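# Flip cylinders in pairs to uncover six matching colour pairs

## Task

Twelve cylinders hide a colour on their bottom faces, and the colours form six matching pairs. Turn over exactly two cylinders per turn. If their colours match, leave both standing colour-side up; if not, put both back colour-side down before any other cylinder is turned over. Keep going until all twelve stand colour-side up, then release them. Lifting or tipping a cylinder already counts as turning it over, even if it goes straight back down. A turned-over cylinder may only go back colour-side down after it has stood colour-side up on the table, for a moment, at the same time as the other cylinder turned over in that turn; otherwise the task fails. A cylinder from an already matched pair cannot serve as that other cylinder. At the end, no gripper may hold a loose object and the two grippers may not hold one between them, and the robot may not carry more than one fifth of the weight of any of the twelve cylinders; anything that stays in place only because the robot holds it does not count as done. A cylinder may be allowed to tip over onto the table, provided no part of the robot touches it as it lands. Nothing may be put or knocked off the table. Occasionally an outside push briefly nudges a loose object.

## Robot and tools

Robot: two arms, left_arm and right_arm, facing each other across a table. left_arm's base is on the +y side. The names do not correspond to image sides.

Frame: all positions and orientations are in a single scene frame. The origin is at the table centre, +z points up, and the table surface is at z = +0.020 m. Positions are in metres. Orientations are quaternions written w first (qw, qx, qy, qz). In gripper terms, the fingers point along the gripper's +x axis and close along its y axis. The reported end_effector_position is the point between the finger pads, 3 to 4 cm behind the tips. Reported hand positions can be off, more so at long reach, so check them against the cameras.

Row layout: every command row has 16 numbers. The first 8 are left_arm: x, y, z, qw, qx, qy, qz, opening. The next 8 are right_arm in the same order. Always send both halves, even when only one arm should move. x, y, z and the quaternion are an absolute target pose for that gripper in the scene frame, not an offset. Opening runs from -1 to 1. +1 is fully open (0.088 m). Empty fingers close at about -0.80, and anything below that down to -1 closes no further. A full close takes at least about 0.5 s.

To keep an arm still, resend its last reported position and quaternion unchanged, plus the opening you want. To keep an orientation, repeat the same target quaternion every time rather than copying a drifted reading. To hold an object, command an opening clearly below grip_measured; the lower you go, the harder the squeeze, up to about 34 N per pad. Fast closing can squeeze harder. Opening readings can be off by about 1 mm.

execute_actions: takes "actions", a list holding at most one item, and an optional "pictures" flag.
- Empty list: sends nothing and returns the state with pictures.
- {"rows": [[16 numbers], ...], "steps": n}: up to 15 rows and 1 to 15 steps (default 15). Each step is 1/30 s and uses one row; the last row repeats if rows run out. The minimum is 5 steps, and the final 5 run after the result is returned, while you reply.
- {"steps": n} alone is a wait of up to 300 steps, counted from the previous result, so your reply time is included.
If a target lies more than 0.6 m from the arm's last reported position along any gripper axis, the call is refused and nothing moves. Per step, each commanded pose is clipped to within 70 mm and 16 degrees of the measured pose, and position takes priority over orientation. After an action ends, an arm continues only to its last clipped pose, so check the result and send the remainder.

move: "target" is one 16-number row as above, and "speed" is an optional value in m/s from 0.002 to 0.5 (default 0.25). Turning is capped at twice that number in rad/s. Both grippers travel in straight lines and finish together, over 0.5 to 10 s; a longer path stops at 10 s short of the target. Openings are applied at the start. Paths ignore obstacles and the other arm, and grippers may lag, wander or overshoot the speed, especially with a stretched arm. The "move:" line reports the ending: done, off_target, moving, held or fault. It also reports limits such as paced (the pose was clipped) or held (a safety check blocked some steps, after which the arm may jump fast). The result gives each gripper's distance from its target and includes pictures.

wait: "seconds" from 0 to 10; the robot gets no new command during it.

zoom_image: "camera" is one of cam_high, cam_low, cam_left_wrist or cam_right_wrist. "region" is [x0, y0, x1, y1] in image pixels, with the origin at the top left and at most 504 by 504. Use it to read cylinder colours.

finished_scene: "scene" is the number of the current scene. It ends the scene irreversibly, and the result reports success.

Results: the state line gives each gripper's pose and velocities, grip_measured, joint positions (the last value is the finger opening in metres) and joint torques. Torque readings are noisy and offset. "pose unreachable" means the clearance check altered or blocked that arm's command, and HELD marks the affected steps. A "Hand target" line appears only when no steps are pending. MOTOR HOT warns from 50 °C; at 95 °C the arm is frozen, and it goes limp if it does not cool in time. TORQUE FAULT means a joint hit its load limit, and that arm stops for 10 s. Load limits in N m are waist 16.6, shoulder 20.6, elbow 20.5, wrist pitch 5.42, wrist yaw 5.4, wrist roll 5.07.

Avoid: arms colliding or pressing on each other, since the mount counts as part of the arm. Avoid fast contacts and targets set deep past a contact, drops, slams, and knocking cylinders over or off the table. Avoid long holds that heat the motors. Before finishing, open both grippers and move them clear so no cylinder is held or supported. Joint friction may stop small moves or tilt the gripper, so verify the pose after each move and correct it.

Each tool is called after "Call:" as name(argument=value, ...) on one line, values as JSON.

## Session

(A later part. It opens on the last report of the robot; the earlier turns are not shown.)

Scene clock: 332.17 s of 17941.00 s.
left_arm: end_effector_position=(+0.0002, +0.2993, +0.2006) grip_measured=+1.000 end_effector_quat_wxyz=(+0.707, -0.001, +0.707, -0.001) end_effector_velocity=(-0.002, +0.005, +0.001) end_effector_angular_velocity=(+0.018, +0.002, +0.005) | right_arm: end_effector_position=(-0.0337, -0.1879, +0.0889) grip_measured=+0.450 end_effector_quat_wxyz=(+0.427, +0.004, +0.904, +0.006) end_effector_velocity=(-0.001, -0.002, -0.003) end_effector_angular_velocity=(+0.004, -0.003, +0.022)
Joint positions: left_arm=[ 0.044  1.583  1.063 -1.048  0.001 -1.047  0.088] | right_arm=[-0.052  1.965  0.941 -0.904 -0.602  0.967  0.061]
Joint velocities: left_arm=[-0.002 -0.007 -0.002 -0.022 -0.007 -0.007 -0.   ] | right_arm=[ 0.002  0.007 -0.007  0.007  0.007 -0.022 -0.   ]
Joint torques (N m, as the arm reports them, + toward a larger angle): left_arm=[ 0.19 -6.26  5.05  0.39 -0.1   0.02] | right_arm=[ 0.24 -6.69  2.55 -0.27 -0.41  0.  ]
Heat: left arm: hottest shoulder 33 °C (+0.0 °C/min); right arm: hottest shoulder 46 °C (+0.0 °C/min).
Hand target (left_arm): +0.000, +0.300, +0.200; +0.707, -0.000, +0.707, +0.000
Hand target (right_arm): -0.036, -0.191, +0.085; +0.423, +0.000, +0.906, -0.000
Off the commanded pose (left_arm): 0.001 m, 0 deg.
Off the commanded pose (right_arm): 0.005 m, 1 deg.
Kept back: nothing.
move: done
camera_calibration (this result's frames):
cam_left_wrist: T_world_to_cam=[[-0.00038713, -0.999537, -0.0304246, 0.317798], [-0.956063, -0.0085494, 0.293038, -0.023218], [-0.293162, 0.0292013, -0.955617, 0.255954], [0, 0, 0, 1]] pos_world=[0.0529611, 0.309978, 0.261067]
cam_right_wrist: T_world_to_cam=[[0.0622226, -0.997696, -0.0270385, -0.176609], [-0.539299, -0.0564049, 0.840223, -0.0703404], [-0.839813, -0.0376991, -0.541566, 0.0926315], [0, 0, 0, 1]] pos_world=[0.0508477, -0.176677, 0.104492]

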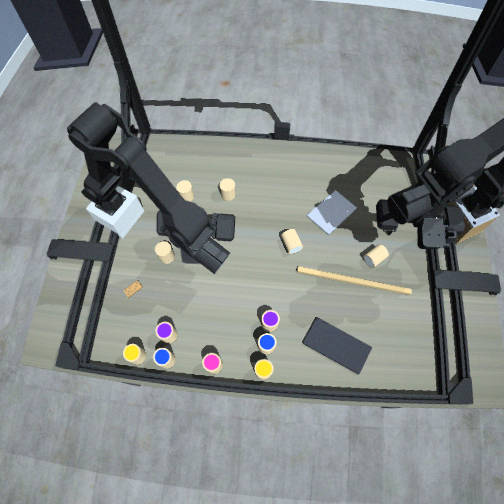

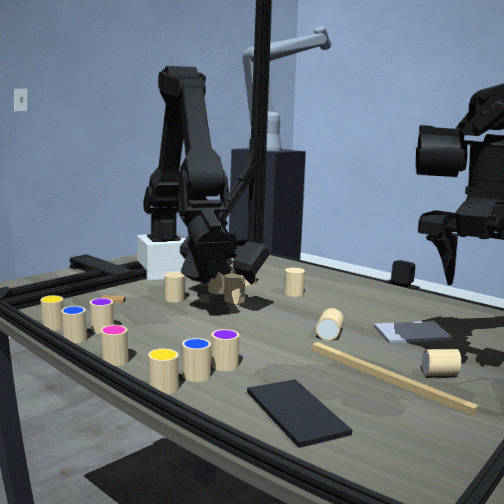

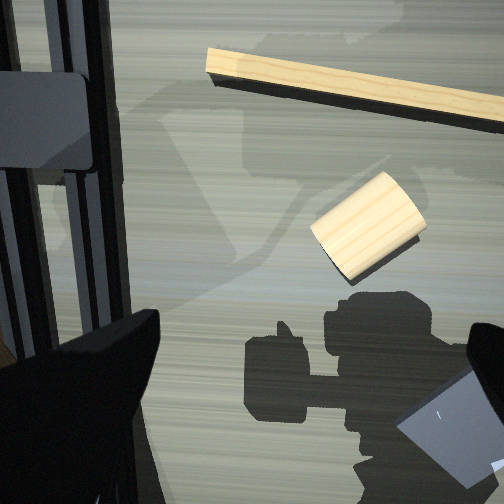

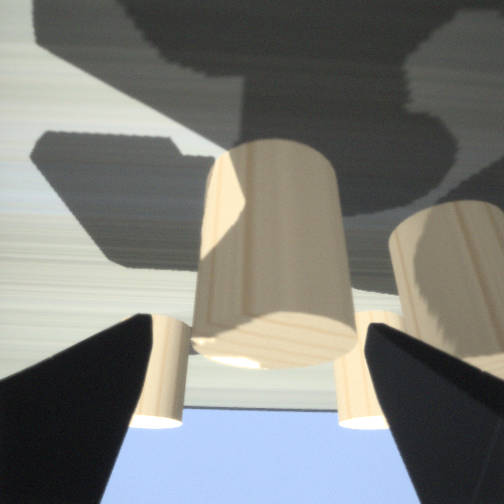

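Call:
move(target=[0,0.3,0.2,0.707,0,0.707,0,1,-0.036,-0.192,0.059,0.423,0,0.906,0,0.4], speed=0.07)

Call:
move(target=[0,0.3,0.2,0.707,0,0.707,0,1,-0.036,-0.192,0.059,0.423,0,0.906,0,-0.3])

Call:
move(target=[0,0.3,0.2,0.707,0,0.707,0,1,-0.03,-0.185,0.14,0.5,0,0.866,0,-0.3])

Call:
move(target=[0,0.3,0.2,0.707,0,0.707,0,1,0.185,-0.12,0.12,0.94,0,0.342,0,-0.3], speed=0.35)

Call:
move(target=[0,0.3,0.2,0.707,0,0.707,0,1,0.185,-0.12,0.046,0.94,0,0.342,0,-0.3], speed=0.1)

Call:
move(target=[0,0.3,0.2,0.707,0,0.707,0,1,0.185,-0.12,0.046,0.94,0,0.342,0,0.55])

Call:
move(target=[0,0.3,0.2,0.707,0,0.707,0,1,0.21,-0.118,0.07,0.643,0,0.766,0,0.55], speed=0.35)

Call:
move(target=[0,0.3,0.2,0.707,0,0.707,0,1,0.215,-0.116,0.05,0.574,0,0.819,0,0.55], speed=0.15)

Call:
move(target=[0,0.3,0.2,0.707,0,0.707,0,1,0.215,-0.116,0.05,0.574,0,0.819,0,-0.3])

Call:
move(target=[0,0.3,0.2,0.707,0,0.707,0,1,0.2,-0.12,0.11,0.819,0,0.574,0,-0.3], speed=0.35)

Scene clock: 333.57 s of 17941.00 s.
left_arm: end_effector_position=(+0.0002, +0.2993, +0.2006) grip_measured=+1.000 end_effector_quat_wxyz=(+0.707, -0.001, +0.707, -0.001) end_effector_velocity=(+0.003, +0.001, +0.000) end_effector_angular_velocity=(+0.005, -0.023, +0.005) | right_arm: end_effector_position=(-0.0345, -0.1891, +0.0628) grip_measured=+0.400 end_effector_quat_wxyz=(+0.427, +0.003, +0.904, +0.005) end_effector_velocity=(-0.001, +0.001, -0.001) end_effector_angular_velocity=(+0.012, +0.019, -0.009)
Joint positions: left_arm=[ 0.044  1.583  1.063 -1.048  0.001 -1.047  0.088] | right_arm=[-0.052  2.043  0.914 -0.801 -0.602  0.967  0.059]
Joint velocities: left_arm=[-0.002 -0.002 -0.002  0.007 -0.022 -0.007  0.   ] | right_arm=[-0.007  0.007 -0.002  0.007 -0.022 -0.007 -0.   ]
Joint torques (N m, as the arm reports them, + toward a larger angle): left_arm=[-0.02 -6.5   5.2   0.34 -0.07  0.05] | right_arm=[-0.04 -6.8   2.19 -0.25 -0.39 -0.14]
Heat: left arm: hottest shoulder 33 °C (+0.0 °C/min); right arm: hottest shoulder 45 °C (-1.0 °C/min).
Hand target (left_arm): +0.000, +0.300, +0.200; +0.707, -0.000, +0.707, +0.000
Hand target (right_arm): -0.036, -0.192, +0.059; +0.423, -0.000, +0.906, +0.000
Off the commanded pose (left_arm): 0.001 m, 0 deg.
Off the commanded pose (right_arm): 0.005 m, 1 deg.
Kept back: nothing.
move: done
camera_calibration (this result's frames):
cam_left_wrist: T_world_to_cam=[[-0.00038713, -0.999537, -0.0304246, 0.317798], [-0.956063, -0.0085494, 0.293038, -0.023218], [-0.293162, 0.0292013, -0.955617, 0.255954], [0, 0, 0, 1]] pos_world=[0.0529611, 0.309978, 0.261067]
cam_right_wrist: T_world_to_cam=[[0.0625752, -0.997725, -0.0250889, -0.178622], [-0.538375, -0.0549115, 0.840915, -0.0486317], [-0.840379, -0.0391132, -0.540586, 0.0774705], [0, 0, 0, 1]] pos_world=[0.0500998, -0.177855, 0.0782932]

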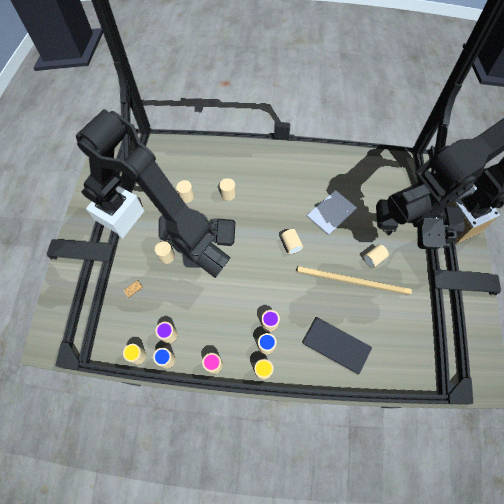

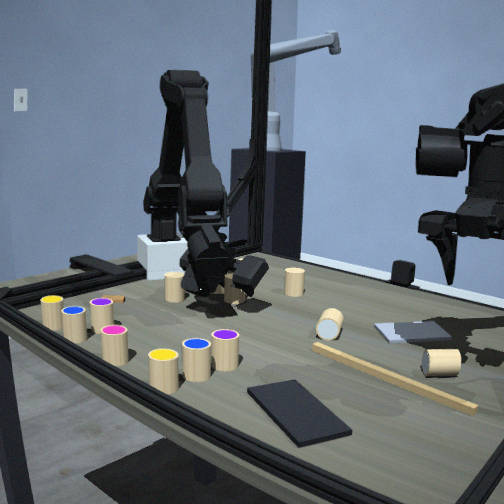

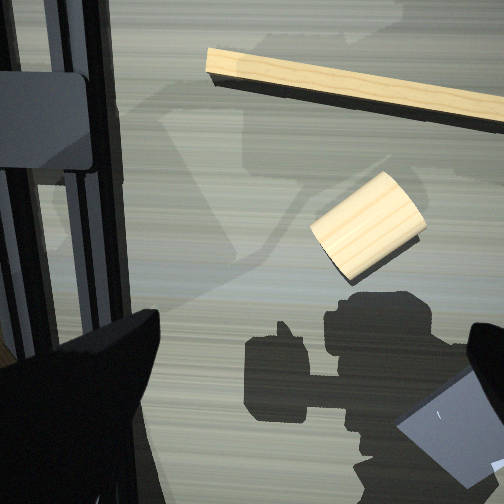

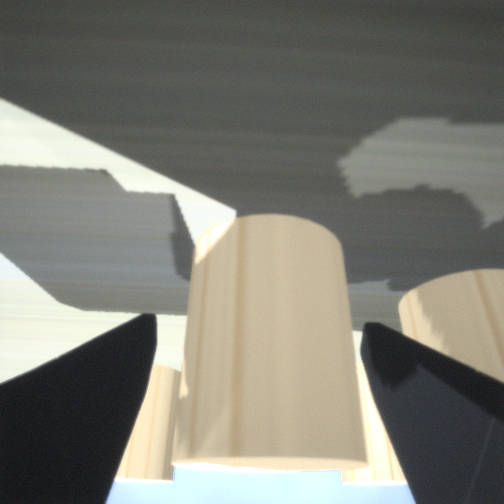

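Scene clock: 334.27 s of 17941.00 s.
left_arm: end_effector_position=(+0.0002, +0.2993, +0.2006) grip_measured=+1.000 end_effector_quat_wxyz=(+0.707, -0.001, +0.707, -0.001) end_effector_velocity=(-0.000, -0.001, +0.000) end_effector_angular_velocity=(-0.003, -0.010, +0.015) | right_arm: end_effector_position=(-0.0346, -0.1892, +0.0626) grip_measured=+0.016 end_effector_quat_wxyz=(+0.426, +0.003, +0.905, +0.005) end_effector_velocity=(-0.001, -0.001, +0.001) end_effector_angular_velocity=(+0.011, +0.009, +0.012)
Joint positions: left_arm=[ 0.044  1.583  1.063 -1.048  0.001 -1.047  0.088] | right_arm=[-0.052  2.043  0.913 -0.801 -0.602  0.967  0.04 ]
Joint velocities: left_arm=[-0.007 -0.002 -0.002  0.007 -0.007 -0.022 -0.   ] | right_arm=[-0.002 -0.002 -0.002 -0.007 -0.007 -0.022 -0.   ]
Joint torques (N m, as the arm reports them, + toward a larger angle): left_arm=[ 0.01 -6.3   4.97  0.37 -0.06 -0.01] | right_arm=[-0.08 -6.63  2.28 -0.22 -0.38 -0.14]
Heat: left arm: hottest shoulder 33 °C (+0.0 °C/min); right arm: hottest shoulder 45 °C (-1.0 °C/min).
Hand target (left_arm): +0.000, +0.300, +0.200; +0.707, -0.000, +0.707, +0.000
Hand target (right_arm): -0.036, -0.192, +0.059; +0.423, -0.000, +0.906, -0.000
Off the commanded pose (left_arm): 0.001 m, 0 deg.
Off the commanded pose (right_arm): 0.005 m, 1 deg.
Kept back: nothing.
move: done
camera_calibration (this result's frames):
cam_left_wrist: T_world_to_cam=[[-0.00038713, -0.999537, -0.0304246, 0.317798], [-0.956063, -0.0085494, 0.293038, -0.023218], [-0.293162, 0.0292013, -0.955617, 0.255954], [0, 0, 0, 1]] pos_world=[0.0529611, 0.309978, 0.261067]
cam_right_wrist: T_world_to_cam=[[0.0624289, -0.997737, -0.0249508, -0.178705], [-0.537966, -0.0546967, 0.84119, -0.0484634], [-0.840652, -0.0390919, -0.540164, 0.0772433], [0, 0, 0, 1]] pos_world=[0.0500194, -0.177932, 0.0780321]

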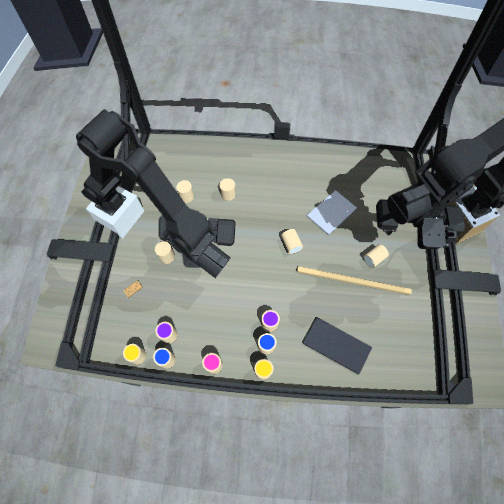

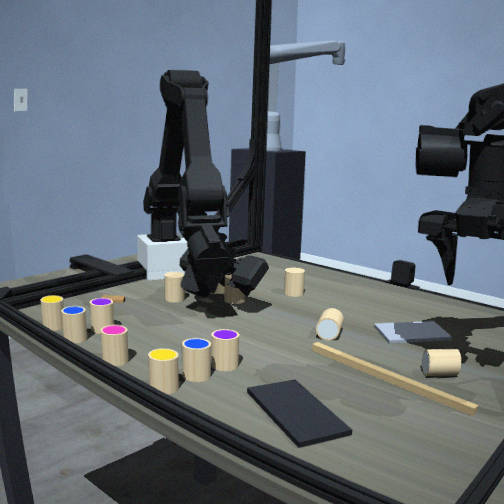

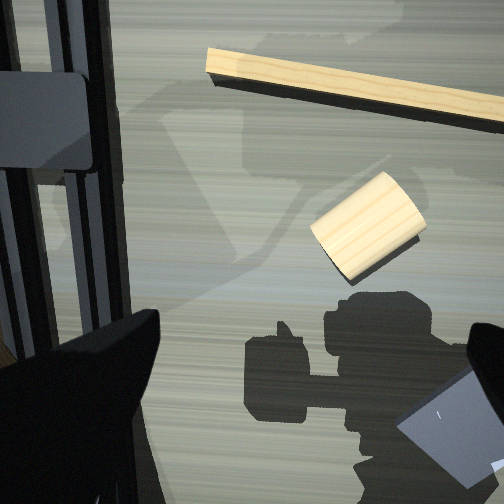

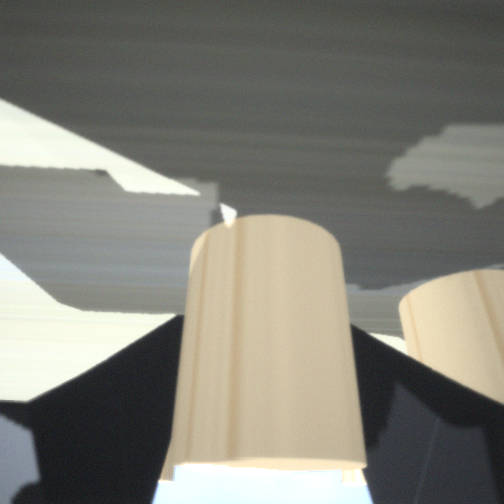

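Scene clock: 335.17 s of 17941.00 s.
left_arm: end_effector_position=(+0.0002, +0.2993, +0.2006) grip_measured=+1.000 end_effector_quat_wxyz=(+0.707, -0.001, +0.707, -0.001) end_effector_velocity=(+0.001, -0.001, +0.000) end_effector_angular_velocity=(-0.003, -0.010, +0.005) | right_arm: end_effector_position=(-0.0302, -0.1868, +0.1352) grip_measured=+0.016 end_effector_quat_wxyz=(+0.496, -0.004, +0.868, -0.004) end_effector_velocity=(-0.001, +0.005, +0.007) end_effector_angular_velocity=(+0.021, +0.012, -0.014)
Joint positions: left_arm=[ 0.044  1.583  1.063 -1.048  0.001 -1.047  0.088] | right_arm=[ 0.006  1.779  0.993 -1.037 -0.474  1.08   0.04 ]
Joint velocities: left_arm=[-0.002 -0.002 -0.002  0.007 -0.007 -0.007  0.   ] | right_arm=[-0.002 -0.012  0.012 -0.007 -0.022  0.007 -0.   ]
Joint torques (N m, as the arm reports them, + toward a larger angle): left_arm=[-0.21 -6.57  5.16  0.31 -0.11 -0.01] | right_arm=[ 0.26 -8.99  5.76 -0.52 -0.25  0.19]
Heat: left arm: hottest shoulder 33 °C (+0.0 °C/min); right arm: hottest shoulder 45 °C (-1.0 °C/min).
Hand target (left_arm): +0.000, +0.300, +0.200; +0.707, -0.000, +0.707, +0.000
Hand target (right_arm): -0.030, -0.184, +0.139; +0.500, -0.001, +0.866, -0.000
Off the commanded pose (left_arm): 0.001 m, 0 deg.
Off the commanded pose (right_arm): 0.005 m, 1 deg.
Kept back: nothing.
move: done
camera_calibration (this result's frames):
cam_left_wrist: T_world_to_cam=[[-0.00038713, -0.999537, -0.0304246, 0.317798], [-0.956063, -0.0085494, 0.293038, -0.023218], [-0.293162, 0.0292013, -0.955617, 0.255954], [0, 0, 0, 1]] pos_world=[0.0529611, 0.309978, 0.261067]
cam_right_wrist: T_world_to_cam=[[0.0675929, -0.997687, 0.00722725, -0.178978], [-0.663169, -0.0395151, 0.747426, -0.095361], [-0.745411, -0.0553136, -0.664306, 0.136823], [0, 0, 0, 1]] pos_world=[0.0508468, -0.174764, 0.163461]

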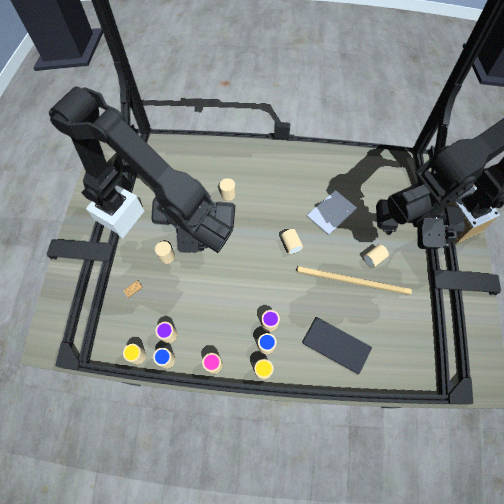

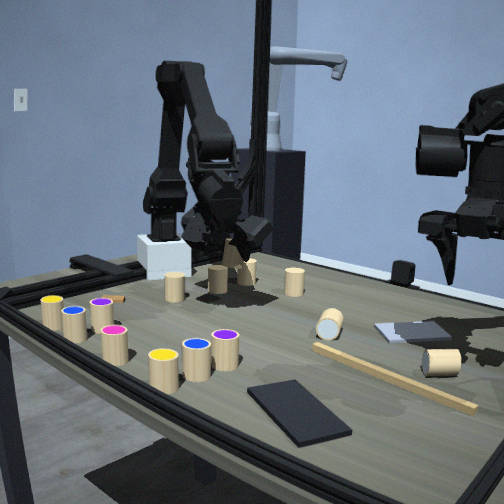

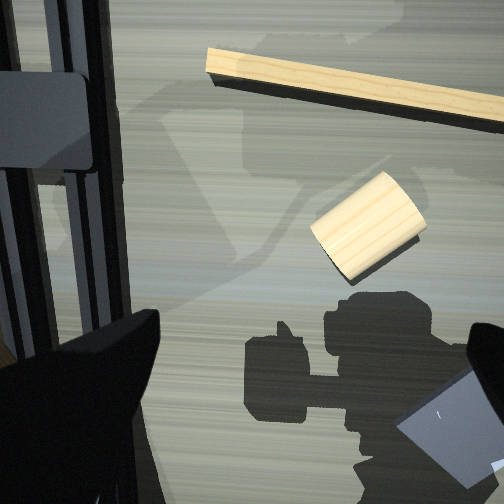

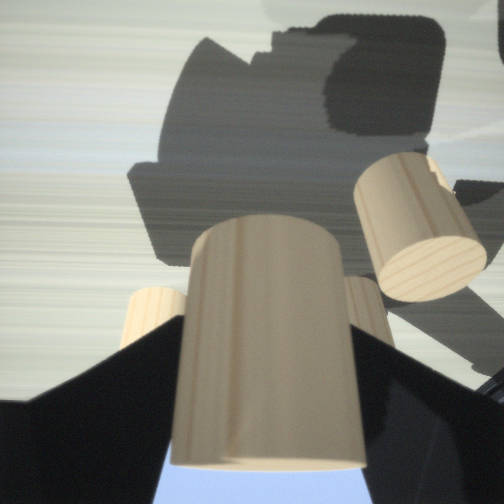

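Scene clock: 337.77 s of 17941.00 s.
left_arm: end_effector_position=(+0.0002, +0.2994, +0.2005) grip_measured=+1.000 end_effector_quat_wxyz=(+0.707, -0.001, +0.707, -0.001) end_effector_velocity=(-0.001, +0.002, +0.000) end_effector_angular_velocity=(+0.010, -0.003, +0.020) | right_arm: end_effector_position=(+0.1848, -0.1161, +0.1254) grip_measured=+0.016 end_effector_quat_wxyz=(+0.940, +0.006, +0.341, +0.000) end_effector_velocity=(+0.002, -0.003, -0.000) end_effector_angular_velocity=(-0.018, -0.021, +0.002)
Joint positions: left_arm=[ 0.044  1.583  1.063 -1.048  0.001 -1.047  0.088] | right_arm=[ 0.028  1.973  1.03  -0.178  0.779  0.983  0.04 ]
Joint velocities: left_arm=[-0.002 -0.002 -0.002 -0.007 -0.007 -0.022 -0.   ] | right_arm=[-0.002  0.002 -0.012  0.022  0.022 -0.022 -0.   ]
Joint torques (N m, as the arm reports them, + toward a larger angle): left_arm=[ 0.03 -6.57  4.94  0.3  -0.12  0.01] | right_arm=[-0.32 -8.4   4.12  0.86  0.53 -0.21]
Heat: left arm: hottest shoulder 33 °C (+0.0 °C/min); right arm: hottest shoulder 45 °C (-1.0 °C/min).
Hand target (left_arm): -0.000, +0.300, +0.200; +0.707, +0.000, +0.707, +0.000
Hand target (right_arm): +0.185, -0.120, +0.119; +0.940, -0.004, +0.342, -0.004
Off the commanded pose (left_arm): 0.001 m, 0 deg.
Off the commanded pose (right_arm): 0.007 m, 1 deg.
Kept back: nothing.
move: done
camera_calibration (this result's frames):
cam_left_wrist: T_world_to_cam=[[-0.000392966, -0.999527, -0.0307547, 0.317954], [-0.956007, -0.00864623, 0.293217, -0.0232496], [-0.293344, 0.029517, -0.955551, 0.255739], [0, 0, 0, 1]] pos_world=[0.0529177, 0.310053, 0.260967]
cam_right_wrist: T_world_to_cam=[[0.0113154, -0.998538, 0.0528519, -0.118285], [-0.844957, -0.0378126, -0.533496, 0.251746], [0.534715, -0.0386209, -0.84415, 0.0824787], [0, 0, 0, 1]] pos_world=[0.16995, -0.105407, 0.210181]

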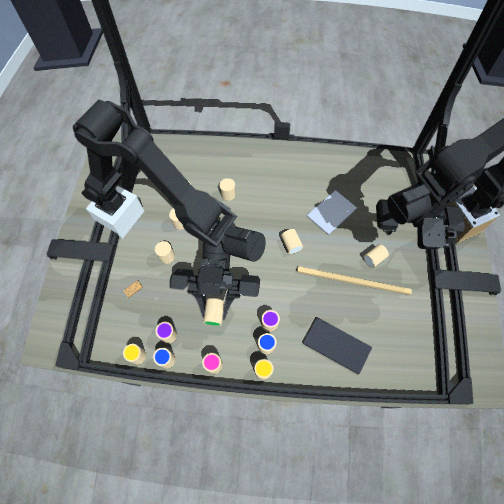

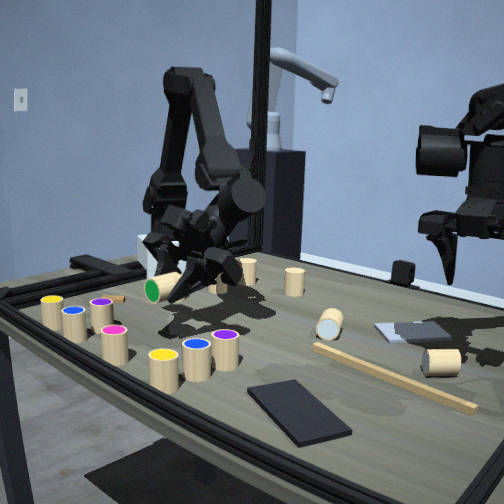

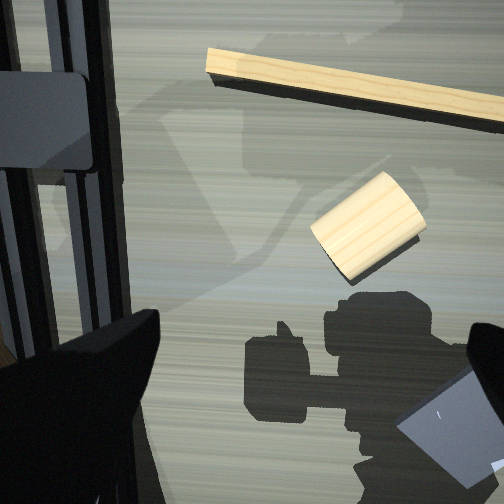

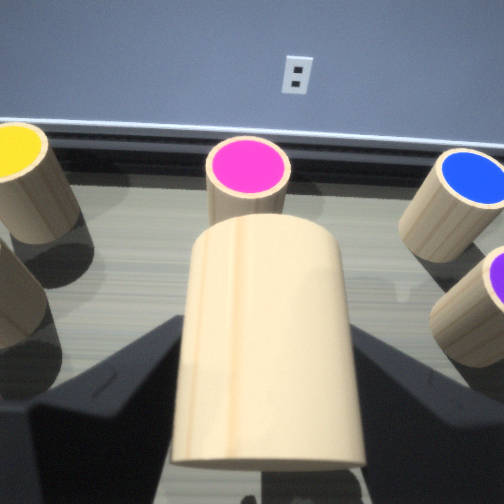

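Scene clock: 338.97 s of 17941.00 s.
left_arm: end_effector_position=(+0.0002, +0.2994, +0.2005) grip_measured=+1.000 end_effector_quat_wxyz=(+0.707, -0.001, +0.707, -0.001) end_effector_velocity=(-0.001, +0.002, +0.000) end_effector_angular_velocity=(+0.010, -0.003, +0.005) | right_arm: end_effector_position=(+0.1850, -0.1173, +0.0523) grip_measured=+0.016 end_effector_quat_wxyz=(+0.941, +0.008, +0.339, +0.002) end_effector_velocity=(-0.002, -0.000, -0.004) end_effector_angular_velocity=(-0.011, +0.019, +0.021)
Joint positions: left_arm=[ 0.044  1.583  1.063 -1.048  0.001 -1.047  0.088] | right_arm=[0.026 2.187 0.968 0.108 0.778 0.978 0.04 ]
Joint velocities: left_arm=[-0.002 -0.002 -0.002 -0.007 -0.007 -0.007 -0.   ] | right_arm=[-0.002  0.002 -0.007  0.007 -0.022 -0.022 -0.   ]
Joint torques (N m, as the arm reports them, + toward a larger angle): left_arm=[-0.1  -6.62  5.23  0.28 -0.14  0.03] | right_arm=[-0.32 -8.62  3.38  0.85  0.38 -0.2 ]
Heat: left arm: hottest shoulder 33 °C (+0.0 °C/min); right arm: hottest shoulder 45 °C (-1.0 °C/min).
Hand target (left_arm): +0.000, +0.300, +0.200; +0.707, -0.000, +0.707, +0.000
Hand target (right_arm): +0.185, -0.121, +0.046; +0.940, -0.000, +0.342, -0.000
Off the commanded pose (left_arm): 0.001 m, 0 deg.
Off the commanded pose (right_arm): 0.007 m, 1 deg.
Kept back: nothing.
move: done
camera_calibration (this result's frames):
cam_left_wrist: T_world_to_cam=[[-0.000392966, -0.999527, -0.0307547, 0.317954], [-0.956007, -0.00864623, 0.293217, -0.0232496], [-0.293344, 0.029517, -0.955551, 0.255739], [0, 0, 0, 1]] pos_world=[0.0529177, 0.310053, 0.260967]
cam_right_wrist: T_world_to_cam=[[0.0132302, -0.998763, 0.0479273, -0.115766], [-0.843081, -0.0369137, -0.536518, 0.212752], [0.537624, -0.0333084, -0.842527, 0.0205754], [0, 0, 0, 1]] pos_world=[0.169837, -0.107084, 0.137029]

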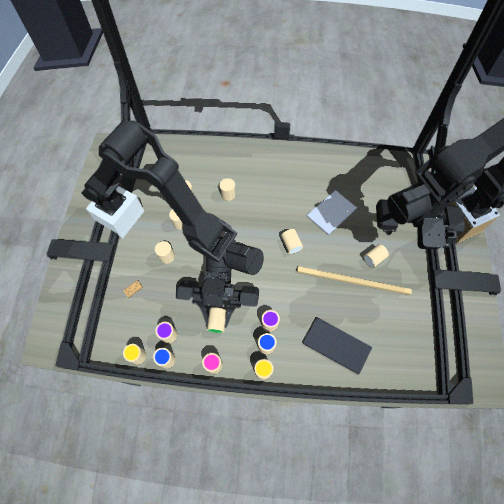

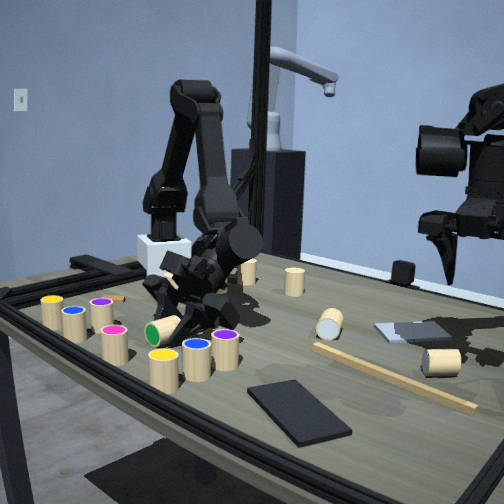

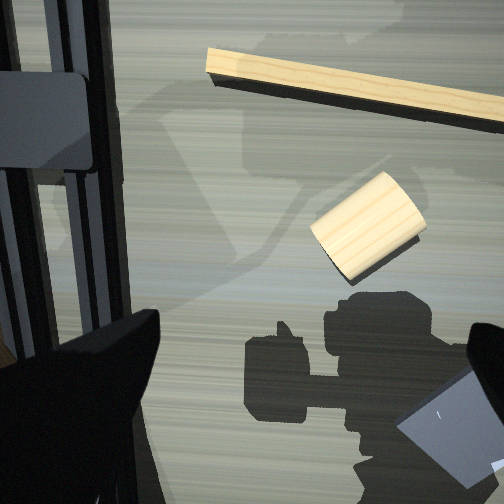

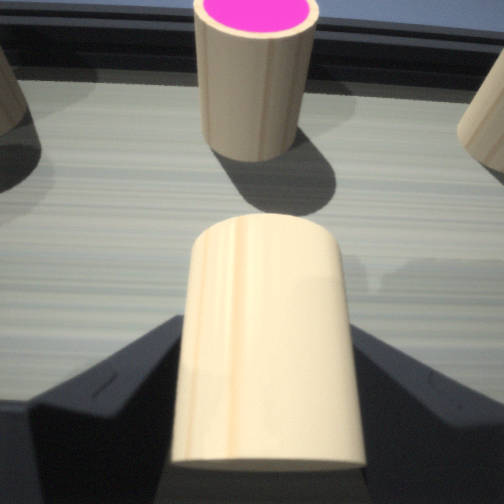

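Scene clock: 339.67 s of 17941.00 s.
left_arm: end_effector_position=(+0.0002, +0.2994, +0.2005) grip_measured=+1.000 end_effector_quat_wxyz=(+0.707, -0.001, +0.707, -0.001) end_effector_velocity=(-0.004, +0.004, -0.000) end_effector_angular_velocity=(+0.015, +0.017, +0.005) | right_arm: end_effector_position=(+0.1849, -0.1174, +0.0514) grip_measured=+0.548 end_effector_quat_wxyz=(+0.941, +0.007, +0.340, +0.002) end_effector_velocity=(+0.000, -0.000, -0.002) end_effector_angular_velocity=(+0.010, +0.005, -0.004)
Joint positions: left_arm=[ 0.044  1.583  1.063 -1.048  0.001 -1.047  0.088] | right_arm=[0.026 2.19  0.968 0.11  0.778 0.978 0.066]
Joint velocities: left_arm=[-0.002 -0.002 -0.002 -0.022  0.007 -0.007 -0.   ] | right_arm=[-0.002  0.002 -0.002  0.007 -0.007  0.007  0.001]
Joint torques (N m, as the arm reports them, + toward a larger angle): left_arm=[ 0.14 -6.41  5.    0.33 -0.08  0.03] | right_arm=[-0.31 -8.58  3.82  0.84  0.37 -0.21]
Heat: left arm: hottest shoulder 33 °C (+0.0 °C/min); right arm: hottest shoulder 45 °C (-1.0 °C/min).
Hand target (left_arm): +0.000, +0.300, +0.200; +0.707, -0.000, +0.707, +0.000
Hand target (right_arm): +0.185, -0.120, +0.046; +0.940, +0.000, +0.342, +0.000
Off the commanded pose (left_arm): 0.001 m, 0 deg.
Off the commanded pose (right_arm): 0.006 m, 1 deg.
Kept back: nothing.
move: done
camera_calibration (this result's frames):
cam_left_wrist: T_world_to_cam=[[-0.000392966, -0.999527, -0.0307547, 0.317954], [-0.956007, -0.00864623, 0.293217, -0.0232496], [-0.293344, 0.029517, -0.955551, 0.255739], [0, 0, 0, 1]] pos_world=[0.0529177, 0.310053, 0.260967]
cam_right_wrist: T_world_to_cam=[[0.0134289, -0.998734, 0.0484816, -0.115848], [-0.843406, -0.0373583, -0.535976, 0.212197], [0.537109, -0.0336921, -0.84284, 0.0199381], [0, 0, 0, 1]] pos_world=[0.169815, -0.107102, 0.136154]

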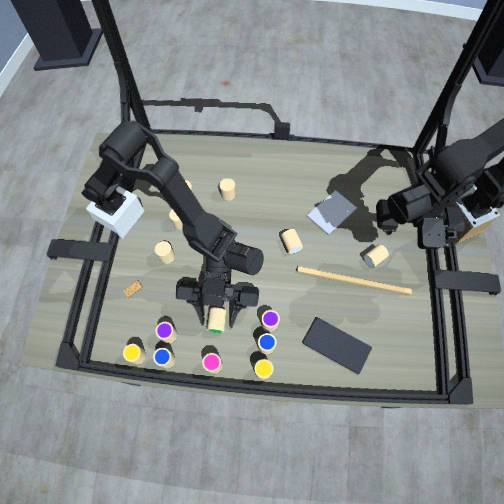

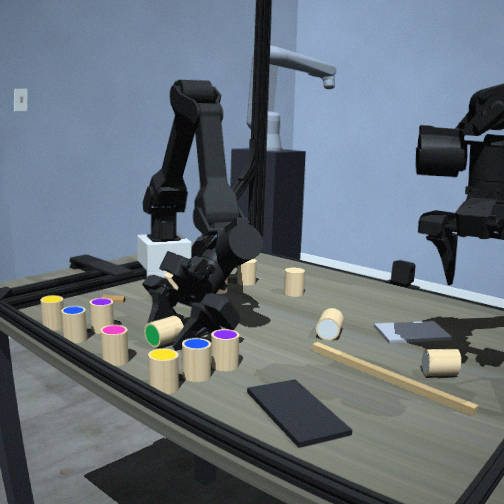

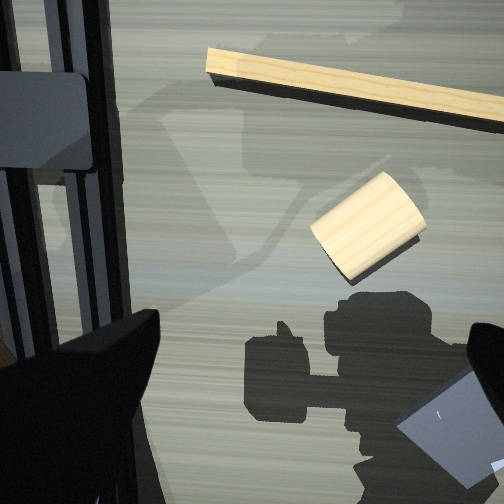

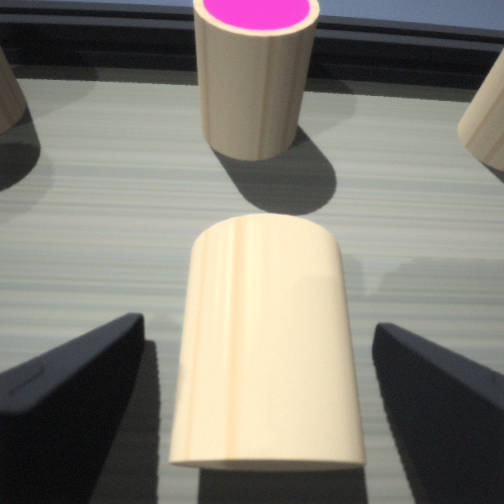

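Scene clock: 341.77 s of 17941.00 s.
left_arm: end_effector_position=(+0.0002, +0.2994, +0.2005) grip_measured=+1.000 end_effector_quat_wxyz=(+0.707, -0.001, +0.707, -0.001) end_effector_velocity=(-0.002, -0.000, -0.000) end_effector_angular_velocity=(+0.003, +0.010, +0.020) | right_arm: end_effector_position=(+0.2092, -0.1164, +0.0742) grip_measured=+0.550 end_effector_quat_wxyz=(+0.646, +0.004, +0.763, +0.006) end_effector_velocity=(-0.000, +0.003, +0.005) end_effector_angular_velocity=(+0.012, +0.018, -0.012)
Joint positions: left_arm=[ 0.044  1.583  1.063 -1.048  0.001 -1.047  0.088] | right_arm=[-0.328  2.375  1.744 -1.045 -0.13   0.797  0.066]
Joint velocities: left_arm=[-0.002  0.002  0.002 -0.007  0.007 -0.022  0.   ] | right_arm=[-0.002  0.002  0.022 -0.022 -0.022  0.007 -0.   ]
Joint torques (N m, as the arm reports them, + toward a larger angle): left_arm=[ 0.18 -6.31  4.93  0.32 -0.08 -0.01] | right_arm=[ -0.32 -10.63   6.43  -0.28  -0.18  -0.22]
Heat: left arm: hottest shoulder 33 °C (+0.0 °C/min); right arm: hottest shoulder 45 °C (-1.0 °C/min).
Hand target (left_arm): +0.000, +0.300, +0.200; +0.707, -0.000, +0.707, +0.000
Hand target (right_arm): +0.210, -0.117, +0.070; +0.642, +0.001, +0.767, +0.005
Off the commanded pose (left_arm): 0.001 m, 0 deg.
Off the commanded pose (right_arm): 0.005 m, 1 deg.
Kept back: nothing.
move: done
camera_calibration (this result's frames):
cam_left_wrist: T_world_to_cam=[[-0.000392966, -0.999527, -0.0307547, 0.317954], [-0.956007, -0.00864623, 0.293217, -0.0232496], [-0.293344, 0.029517, -0.955551, 0.255739], [0, 0, 0, 1]] pos_world=[0.0529177, 0.310053, 0.260967]
cam_right_wrist: T_world_to_cam=[[0.0639323, -0.997941, 0.00509611, -0.123554], [-0.886744, -0.0544644, 0.45904, 0.178188], [-0.457818, -0.0338665, -0.888401, 0.237598], [0, 0, 0, 1]] pos_world=[0.274683, -0.105548, 0.129916]

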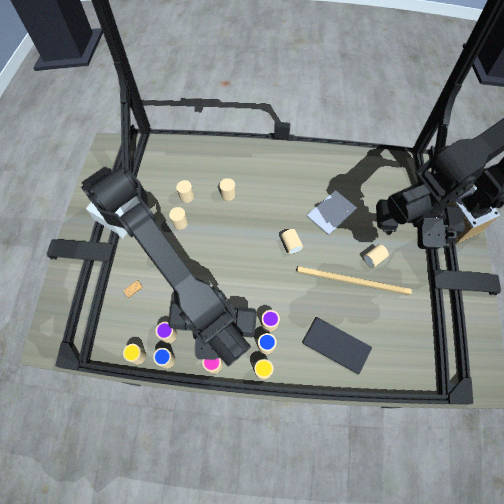

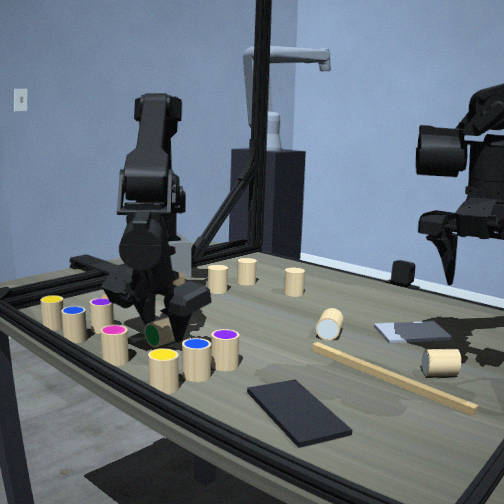

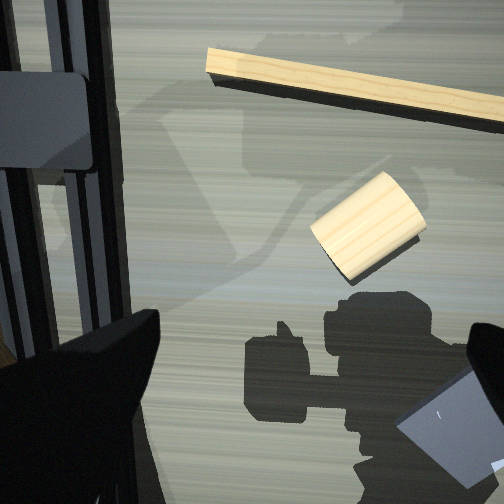

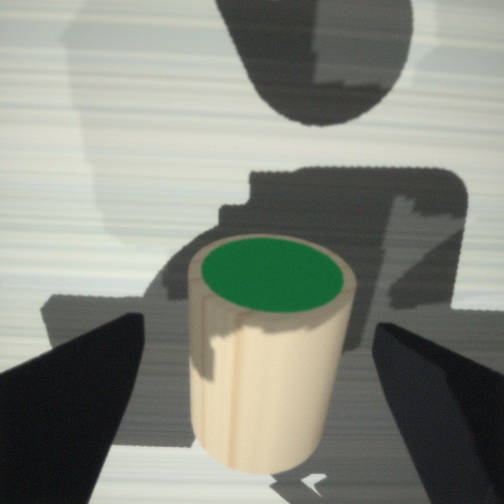

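Scene clock: 342.77 s of 17941.00 s.
left_arm: end_effector_position=(+0.0002, +0.2994, +0.2006) grip_measured=+1.000 end_effector_quat_wxyz=(+0.707, -0.001, +0.707, -0.001) end_effector_velocity=(-0.001, +0.003, -0.001) end_effector_angular_velocity=(+0.014, -0.000, +0.005) | right_arm: end_effector_position=(+0.2146, -0.1154, +0.0599) grip_measured=+0.549 end_effector_quat_wxyz=(+0.579, +0.004, +0.816, +0.004) end_effector_velocity=(-0.000, -0.000, +0.002) end_effector_angular_velocity=(+0.008, +0.030, +0.008)
Joint positions: left_arm=[ 0.044  1.583  1.063 -1.048  0.001 -1.047  0.088] | right_arm=[-0.373  2.539  1.956 -1.228 -0.238  0.732  0.066]
Joint velocities: left_arm=[-0.002 -0.002 -0.007 -0.007 -0.007 -0.007  0.   ] | right_arm=[-0.007  0.017  0.032 -0.037 -0.022 -0.022 -0.   ]
Joint torques (N m, as the arm reports them, + toward a larger angle): left_arm=[-0.1  -6.64  5.01  0.36 -0.11  0.05] | right_arm=[ -0.14 -10.13   6.18   0.04  -0.16  -0.14]
Heat: left arm: hottest shoulder 33 °C (+0.0 °C/min); right arm: hottest shoulder 45 °C (-2.0 °C/min).
Hand target (left_arm): +0.000, +0.300, +0.200; +0.707, -0.000, +0.707, -0.000
Hand target (right_arm): +0.215, -0.116, +0.050; +0.574, +0.001, +0.819, +0.001
Off the commanded pose (left_arm): 0.001 m, 0 deg.
Off the commanded pose (right_arm): 0.010 m, 1 deg.
Kept back: nothing.
move: off_target (right_arm)
camera_calibration (this result's frames):
cam_left_wrist: T_world_to_cam=[[-0.00038713, -0.999537, -0.0304246, 0.317885], [-0.956063, -0.0085494, 0.293038, -0.0232658], [-0.293162, 0.0292013, -0.955617, 0.255938], [0, 0, 0, 1]] pos_world=[0.0529108, 0.310066, 0.261068]
cam_right_wrist: T_world_to_cam=[[0.0630744, -0.998007, -0.00202335, -0.122204], [-0.795727, -0.0515137, 0.603461, 0.161742], [-0.602362, -0.0364529, -0.79739, 0.252723], [0, 0, 0, 1]] pos_world=[0.288641, -0.104416, 0.103666]

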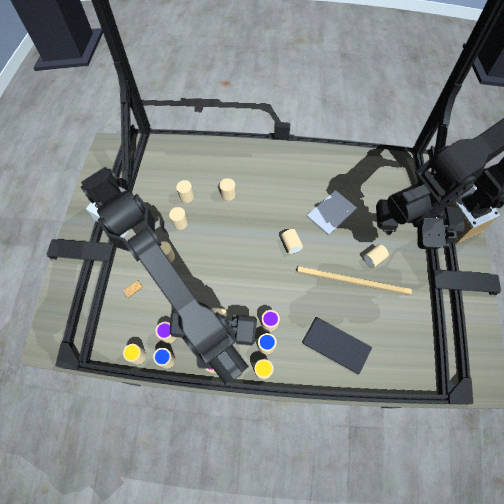

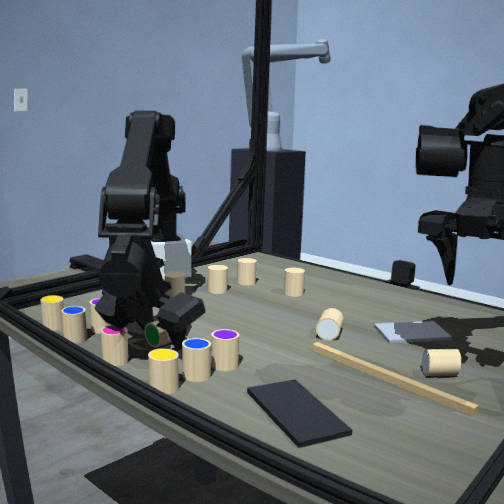

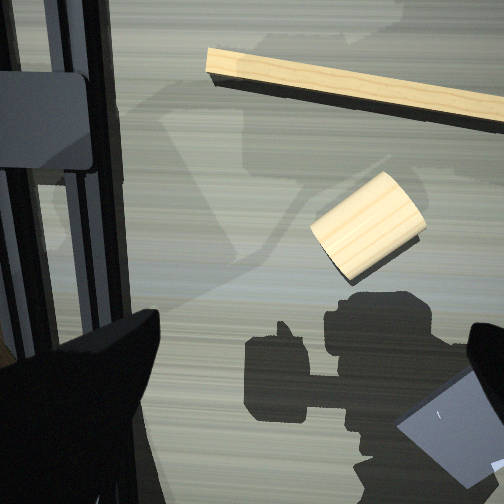

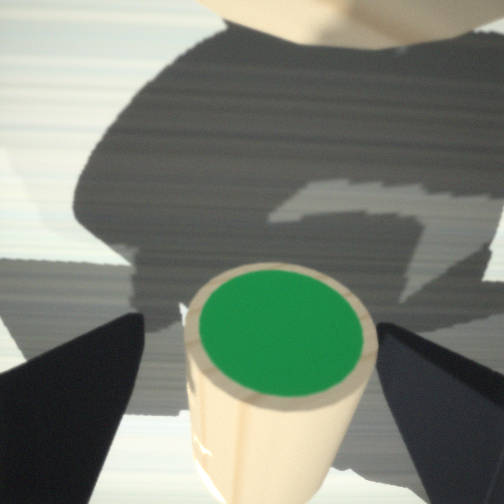

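Scene clock: 343.47 s of 17941.00 s.
left_arm: end_effector_position=(+0.0002, +0.2994, +0.2006) grip_measured=+1.000 end_effector_quat_wxyz=(+0.707, -0.001, +0.707, -0.001) end_effector_velocity=(+0.001, -0.000, -0.001) end_effector_angular_velocity=(+0.002, -0.008, +0.020) | right_arm: end_effector_position=(+0.2150, -0.1149, +0.0600) grip_measured=+0.014 end_effector_quat_wxyz=(+0.577, +0.005, +0.816, +0.005) end_effector_velocity=(-0.002, +0.001, +0.001) end_effector_angular_velocity=(+0.013, +0.020, -0.001)
Joint positions: left_arm=[ 0.044  1.583  1.063 -1.048  0.001 -1.047  0.088] | right_arm=[-0.374  2.542  1.961 -1.231 -0.242  0.732  0.04 ]
Joint velocities: left_arm=[-0.002  0.002 -0.002  0.007 -0.007 -0.022  0.   ] | right_arm=[-0.002  0.002  0.002 -0.007 -0.022 -0.007 -0.   ]
Joint torques (N m, as the arm reports them, + toward a larger angle): left_arm=[ 0.17 -6.38  5.24  0.35 -0.14  0.  ] | right_arm=[ -0.07 -10.14   6.13  -0.05  -0.04  -0.11]
Heat: left arm: hottest shoulder 33 °C (+0.0 °C/min); right arm: hottest shoulder 45 °C (-2.0 °C/min).
Hand target (left_arm): +0.000, +0.300, +0.200; +0.707, -0.000, +0.707, +0.000
Hand target (right_arm): +0.215, -0.116, +0.050; +0.574, +0.000, +0.819, -0.000
Off the commanded pose (left_arm): 0.001 m, 0 deg.
Off the commanded pose (right_arm): 0.010 m, 1 deg.
Kept back: nothing.
move: off_target (right_arm)
camera_calibration (this result's frames):
cam_left_wrist: T_world_to_cam=[[-0.00038713, -0.999537, -0.0304246, 0.317885], [-0.956063, -0.0085494, 0.293038, -0.0232658], [-0.293162, 0.0292013, -0.955617, 0.255938], [0, 0, 0, 1]] pos_world=[0.0529108, 0.310066, 0.261068]
cam_right_wrist: T_world_to_cam=[[0.0618241, -0.998077, -0.0045838, -0.121345], [-0.79424, -0.0519781, 0.605376, 0.161592], [-0.60445, -0.0337862, -0.795926, 0.253781], [0, 0, 0, 1]] pos_world=[0.289243, -0.104138, 0.103611]

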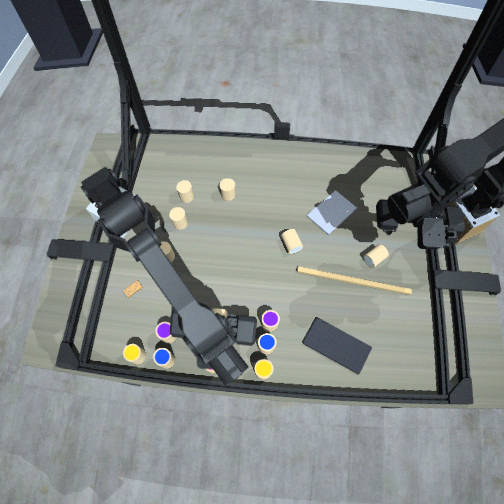

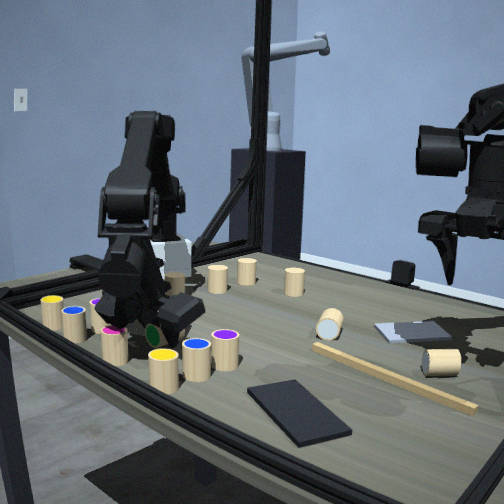

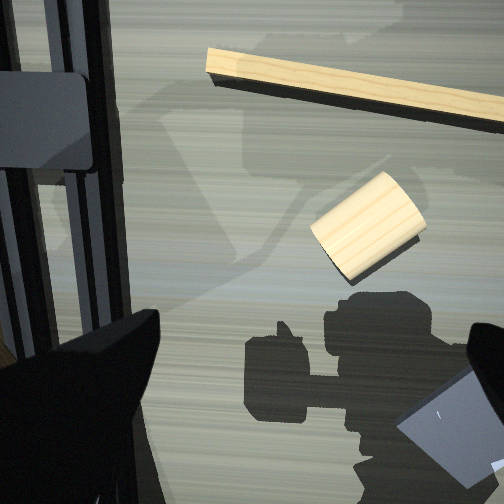

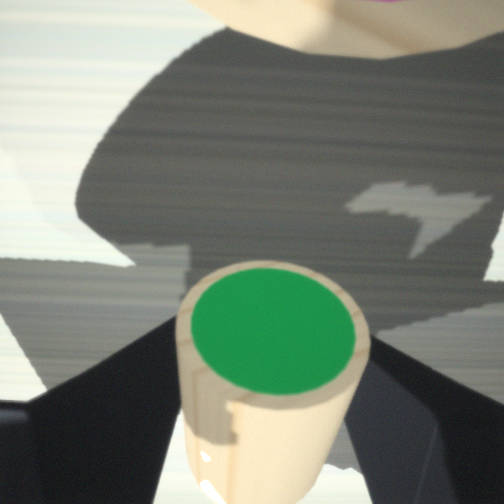

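Scene clock: 345.00 s of 17941.00 s.
left_arm: end_effector_position=(+0.0002, +0.2994, +0.2006) grip_measured=+1.000 end_effector_quat_wxyz=(+0.707, -0.001, +0.707, -0.001) end_effector_velocity=(-0.002, +0.005, -0.000) end_effector_angular_velocity=(+0.023, +0.005, +0.005) | right_arm: end_effector_position=(+0.2015, -0.1201, +0.1062) grip_measured=+0.014 end_effector_quat_wxyz=(+0.817, -0.006, +0.577, -0.003) end_effector_velocity=(-0.000, -0.001, +0.004) end_effector_angular_velocity=(+0.003, -0.013, +0.008)
Joint positions: left_arm=[ 0.044  1.583  1.063 -1.048  0.001 -1.047  0.088] | right_arm=[-0.171  2.08   1.35  -0.651  0.285  0.932  0.04 ]
Joint velocities: left_arm=[-0.002 -0.002 -0.002 -0.022 -0.007 -0.007 -0.   ] | right_arm=[ 0.002 -0.017 -0.012  0.007  0.007 -0.007 -0.   ]
Joint torques (N m, as the arm reports them, + toward a larger angle): left_arm=[ 0.08 -6.51  5.13  0.31 -0.11  0.04] | right_arm=[  0.36 -12.97   4.43   0.56   0.25   0.19]
Heat: left arm: hottest shoulder 33 °C (+0.0 °C/min); right arm: hottest shoulder 45 °C (-2.0 °C/min).
Hand target (left_arm): +0.000, +0.300, +0.200; +0.707, -0.000, +0.707, +0.000
Hand target (right_arm): +0.200, -0.120, +0.110; +0.819, -0.002, +0.573, -0.002
Off the commanded pose (left_arm): 0.001 m, 0 deg.
Off the commanded pose (right_arm): 0.004 m, 1 deg.
Kept back: nothing.
move: done
camera_calibration (this result's frames):
cam_left_wrist: T_world_to_cam=[[-0.00038713, -0.999537, -0.0304246, 0.317885], [-0.956063, -0.0085494, 0.293038, -0.0232658], [-0.293162, 0.0292013, -0.955617, 0.255938], [0, 0, 0, 1]] pos_world=[0.0529108, 0.310066, 0.261068]
cam_right_wrist: T_world_to_cam=[[0.0466905, -0.997026, 0.0613125, -0.129289], [-0.99845, -0.0484417, -0.0273915, 0.231405], [0.0302801, -0.0599386, -0.997743, 0.1726], [0, 0, 0, 1]] pos_world=[0.231857, -0.107349, 0.186476]

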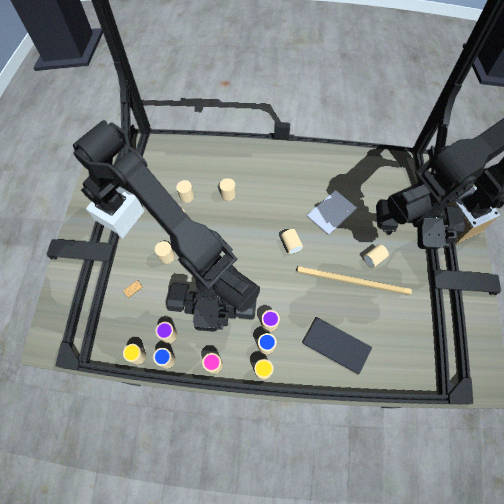

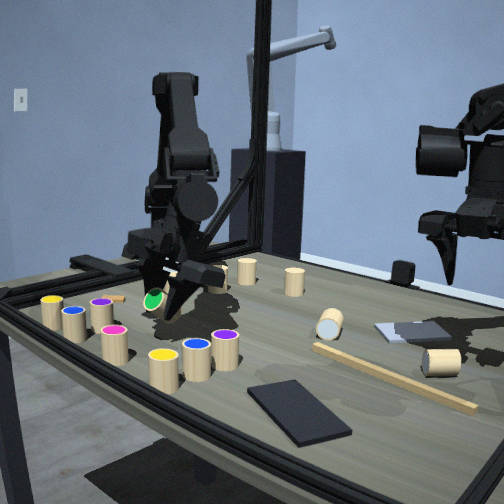

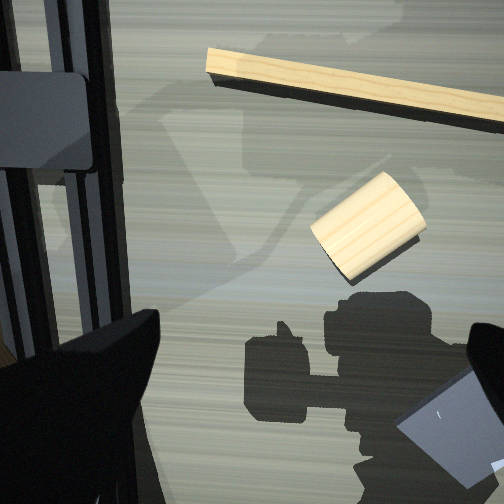

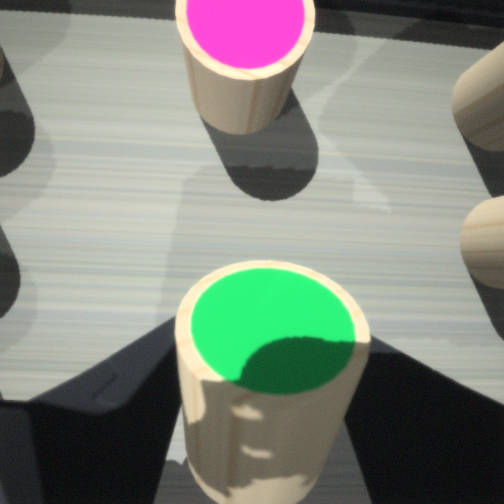

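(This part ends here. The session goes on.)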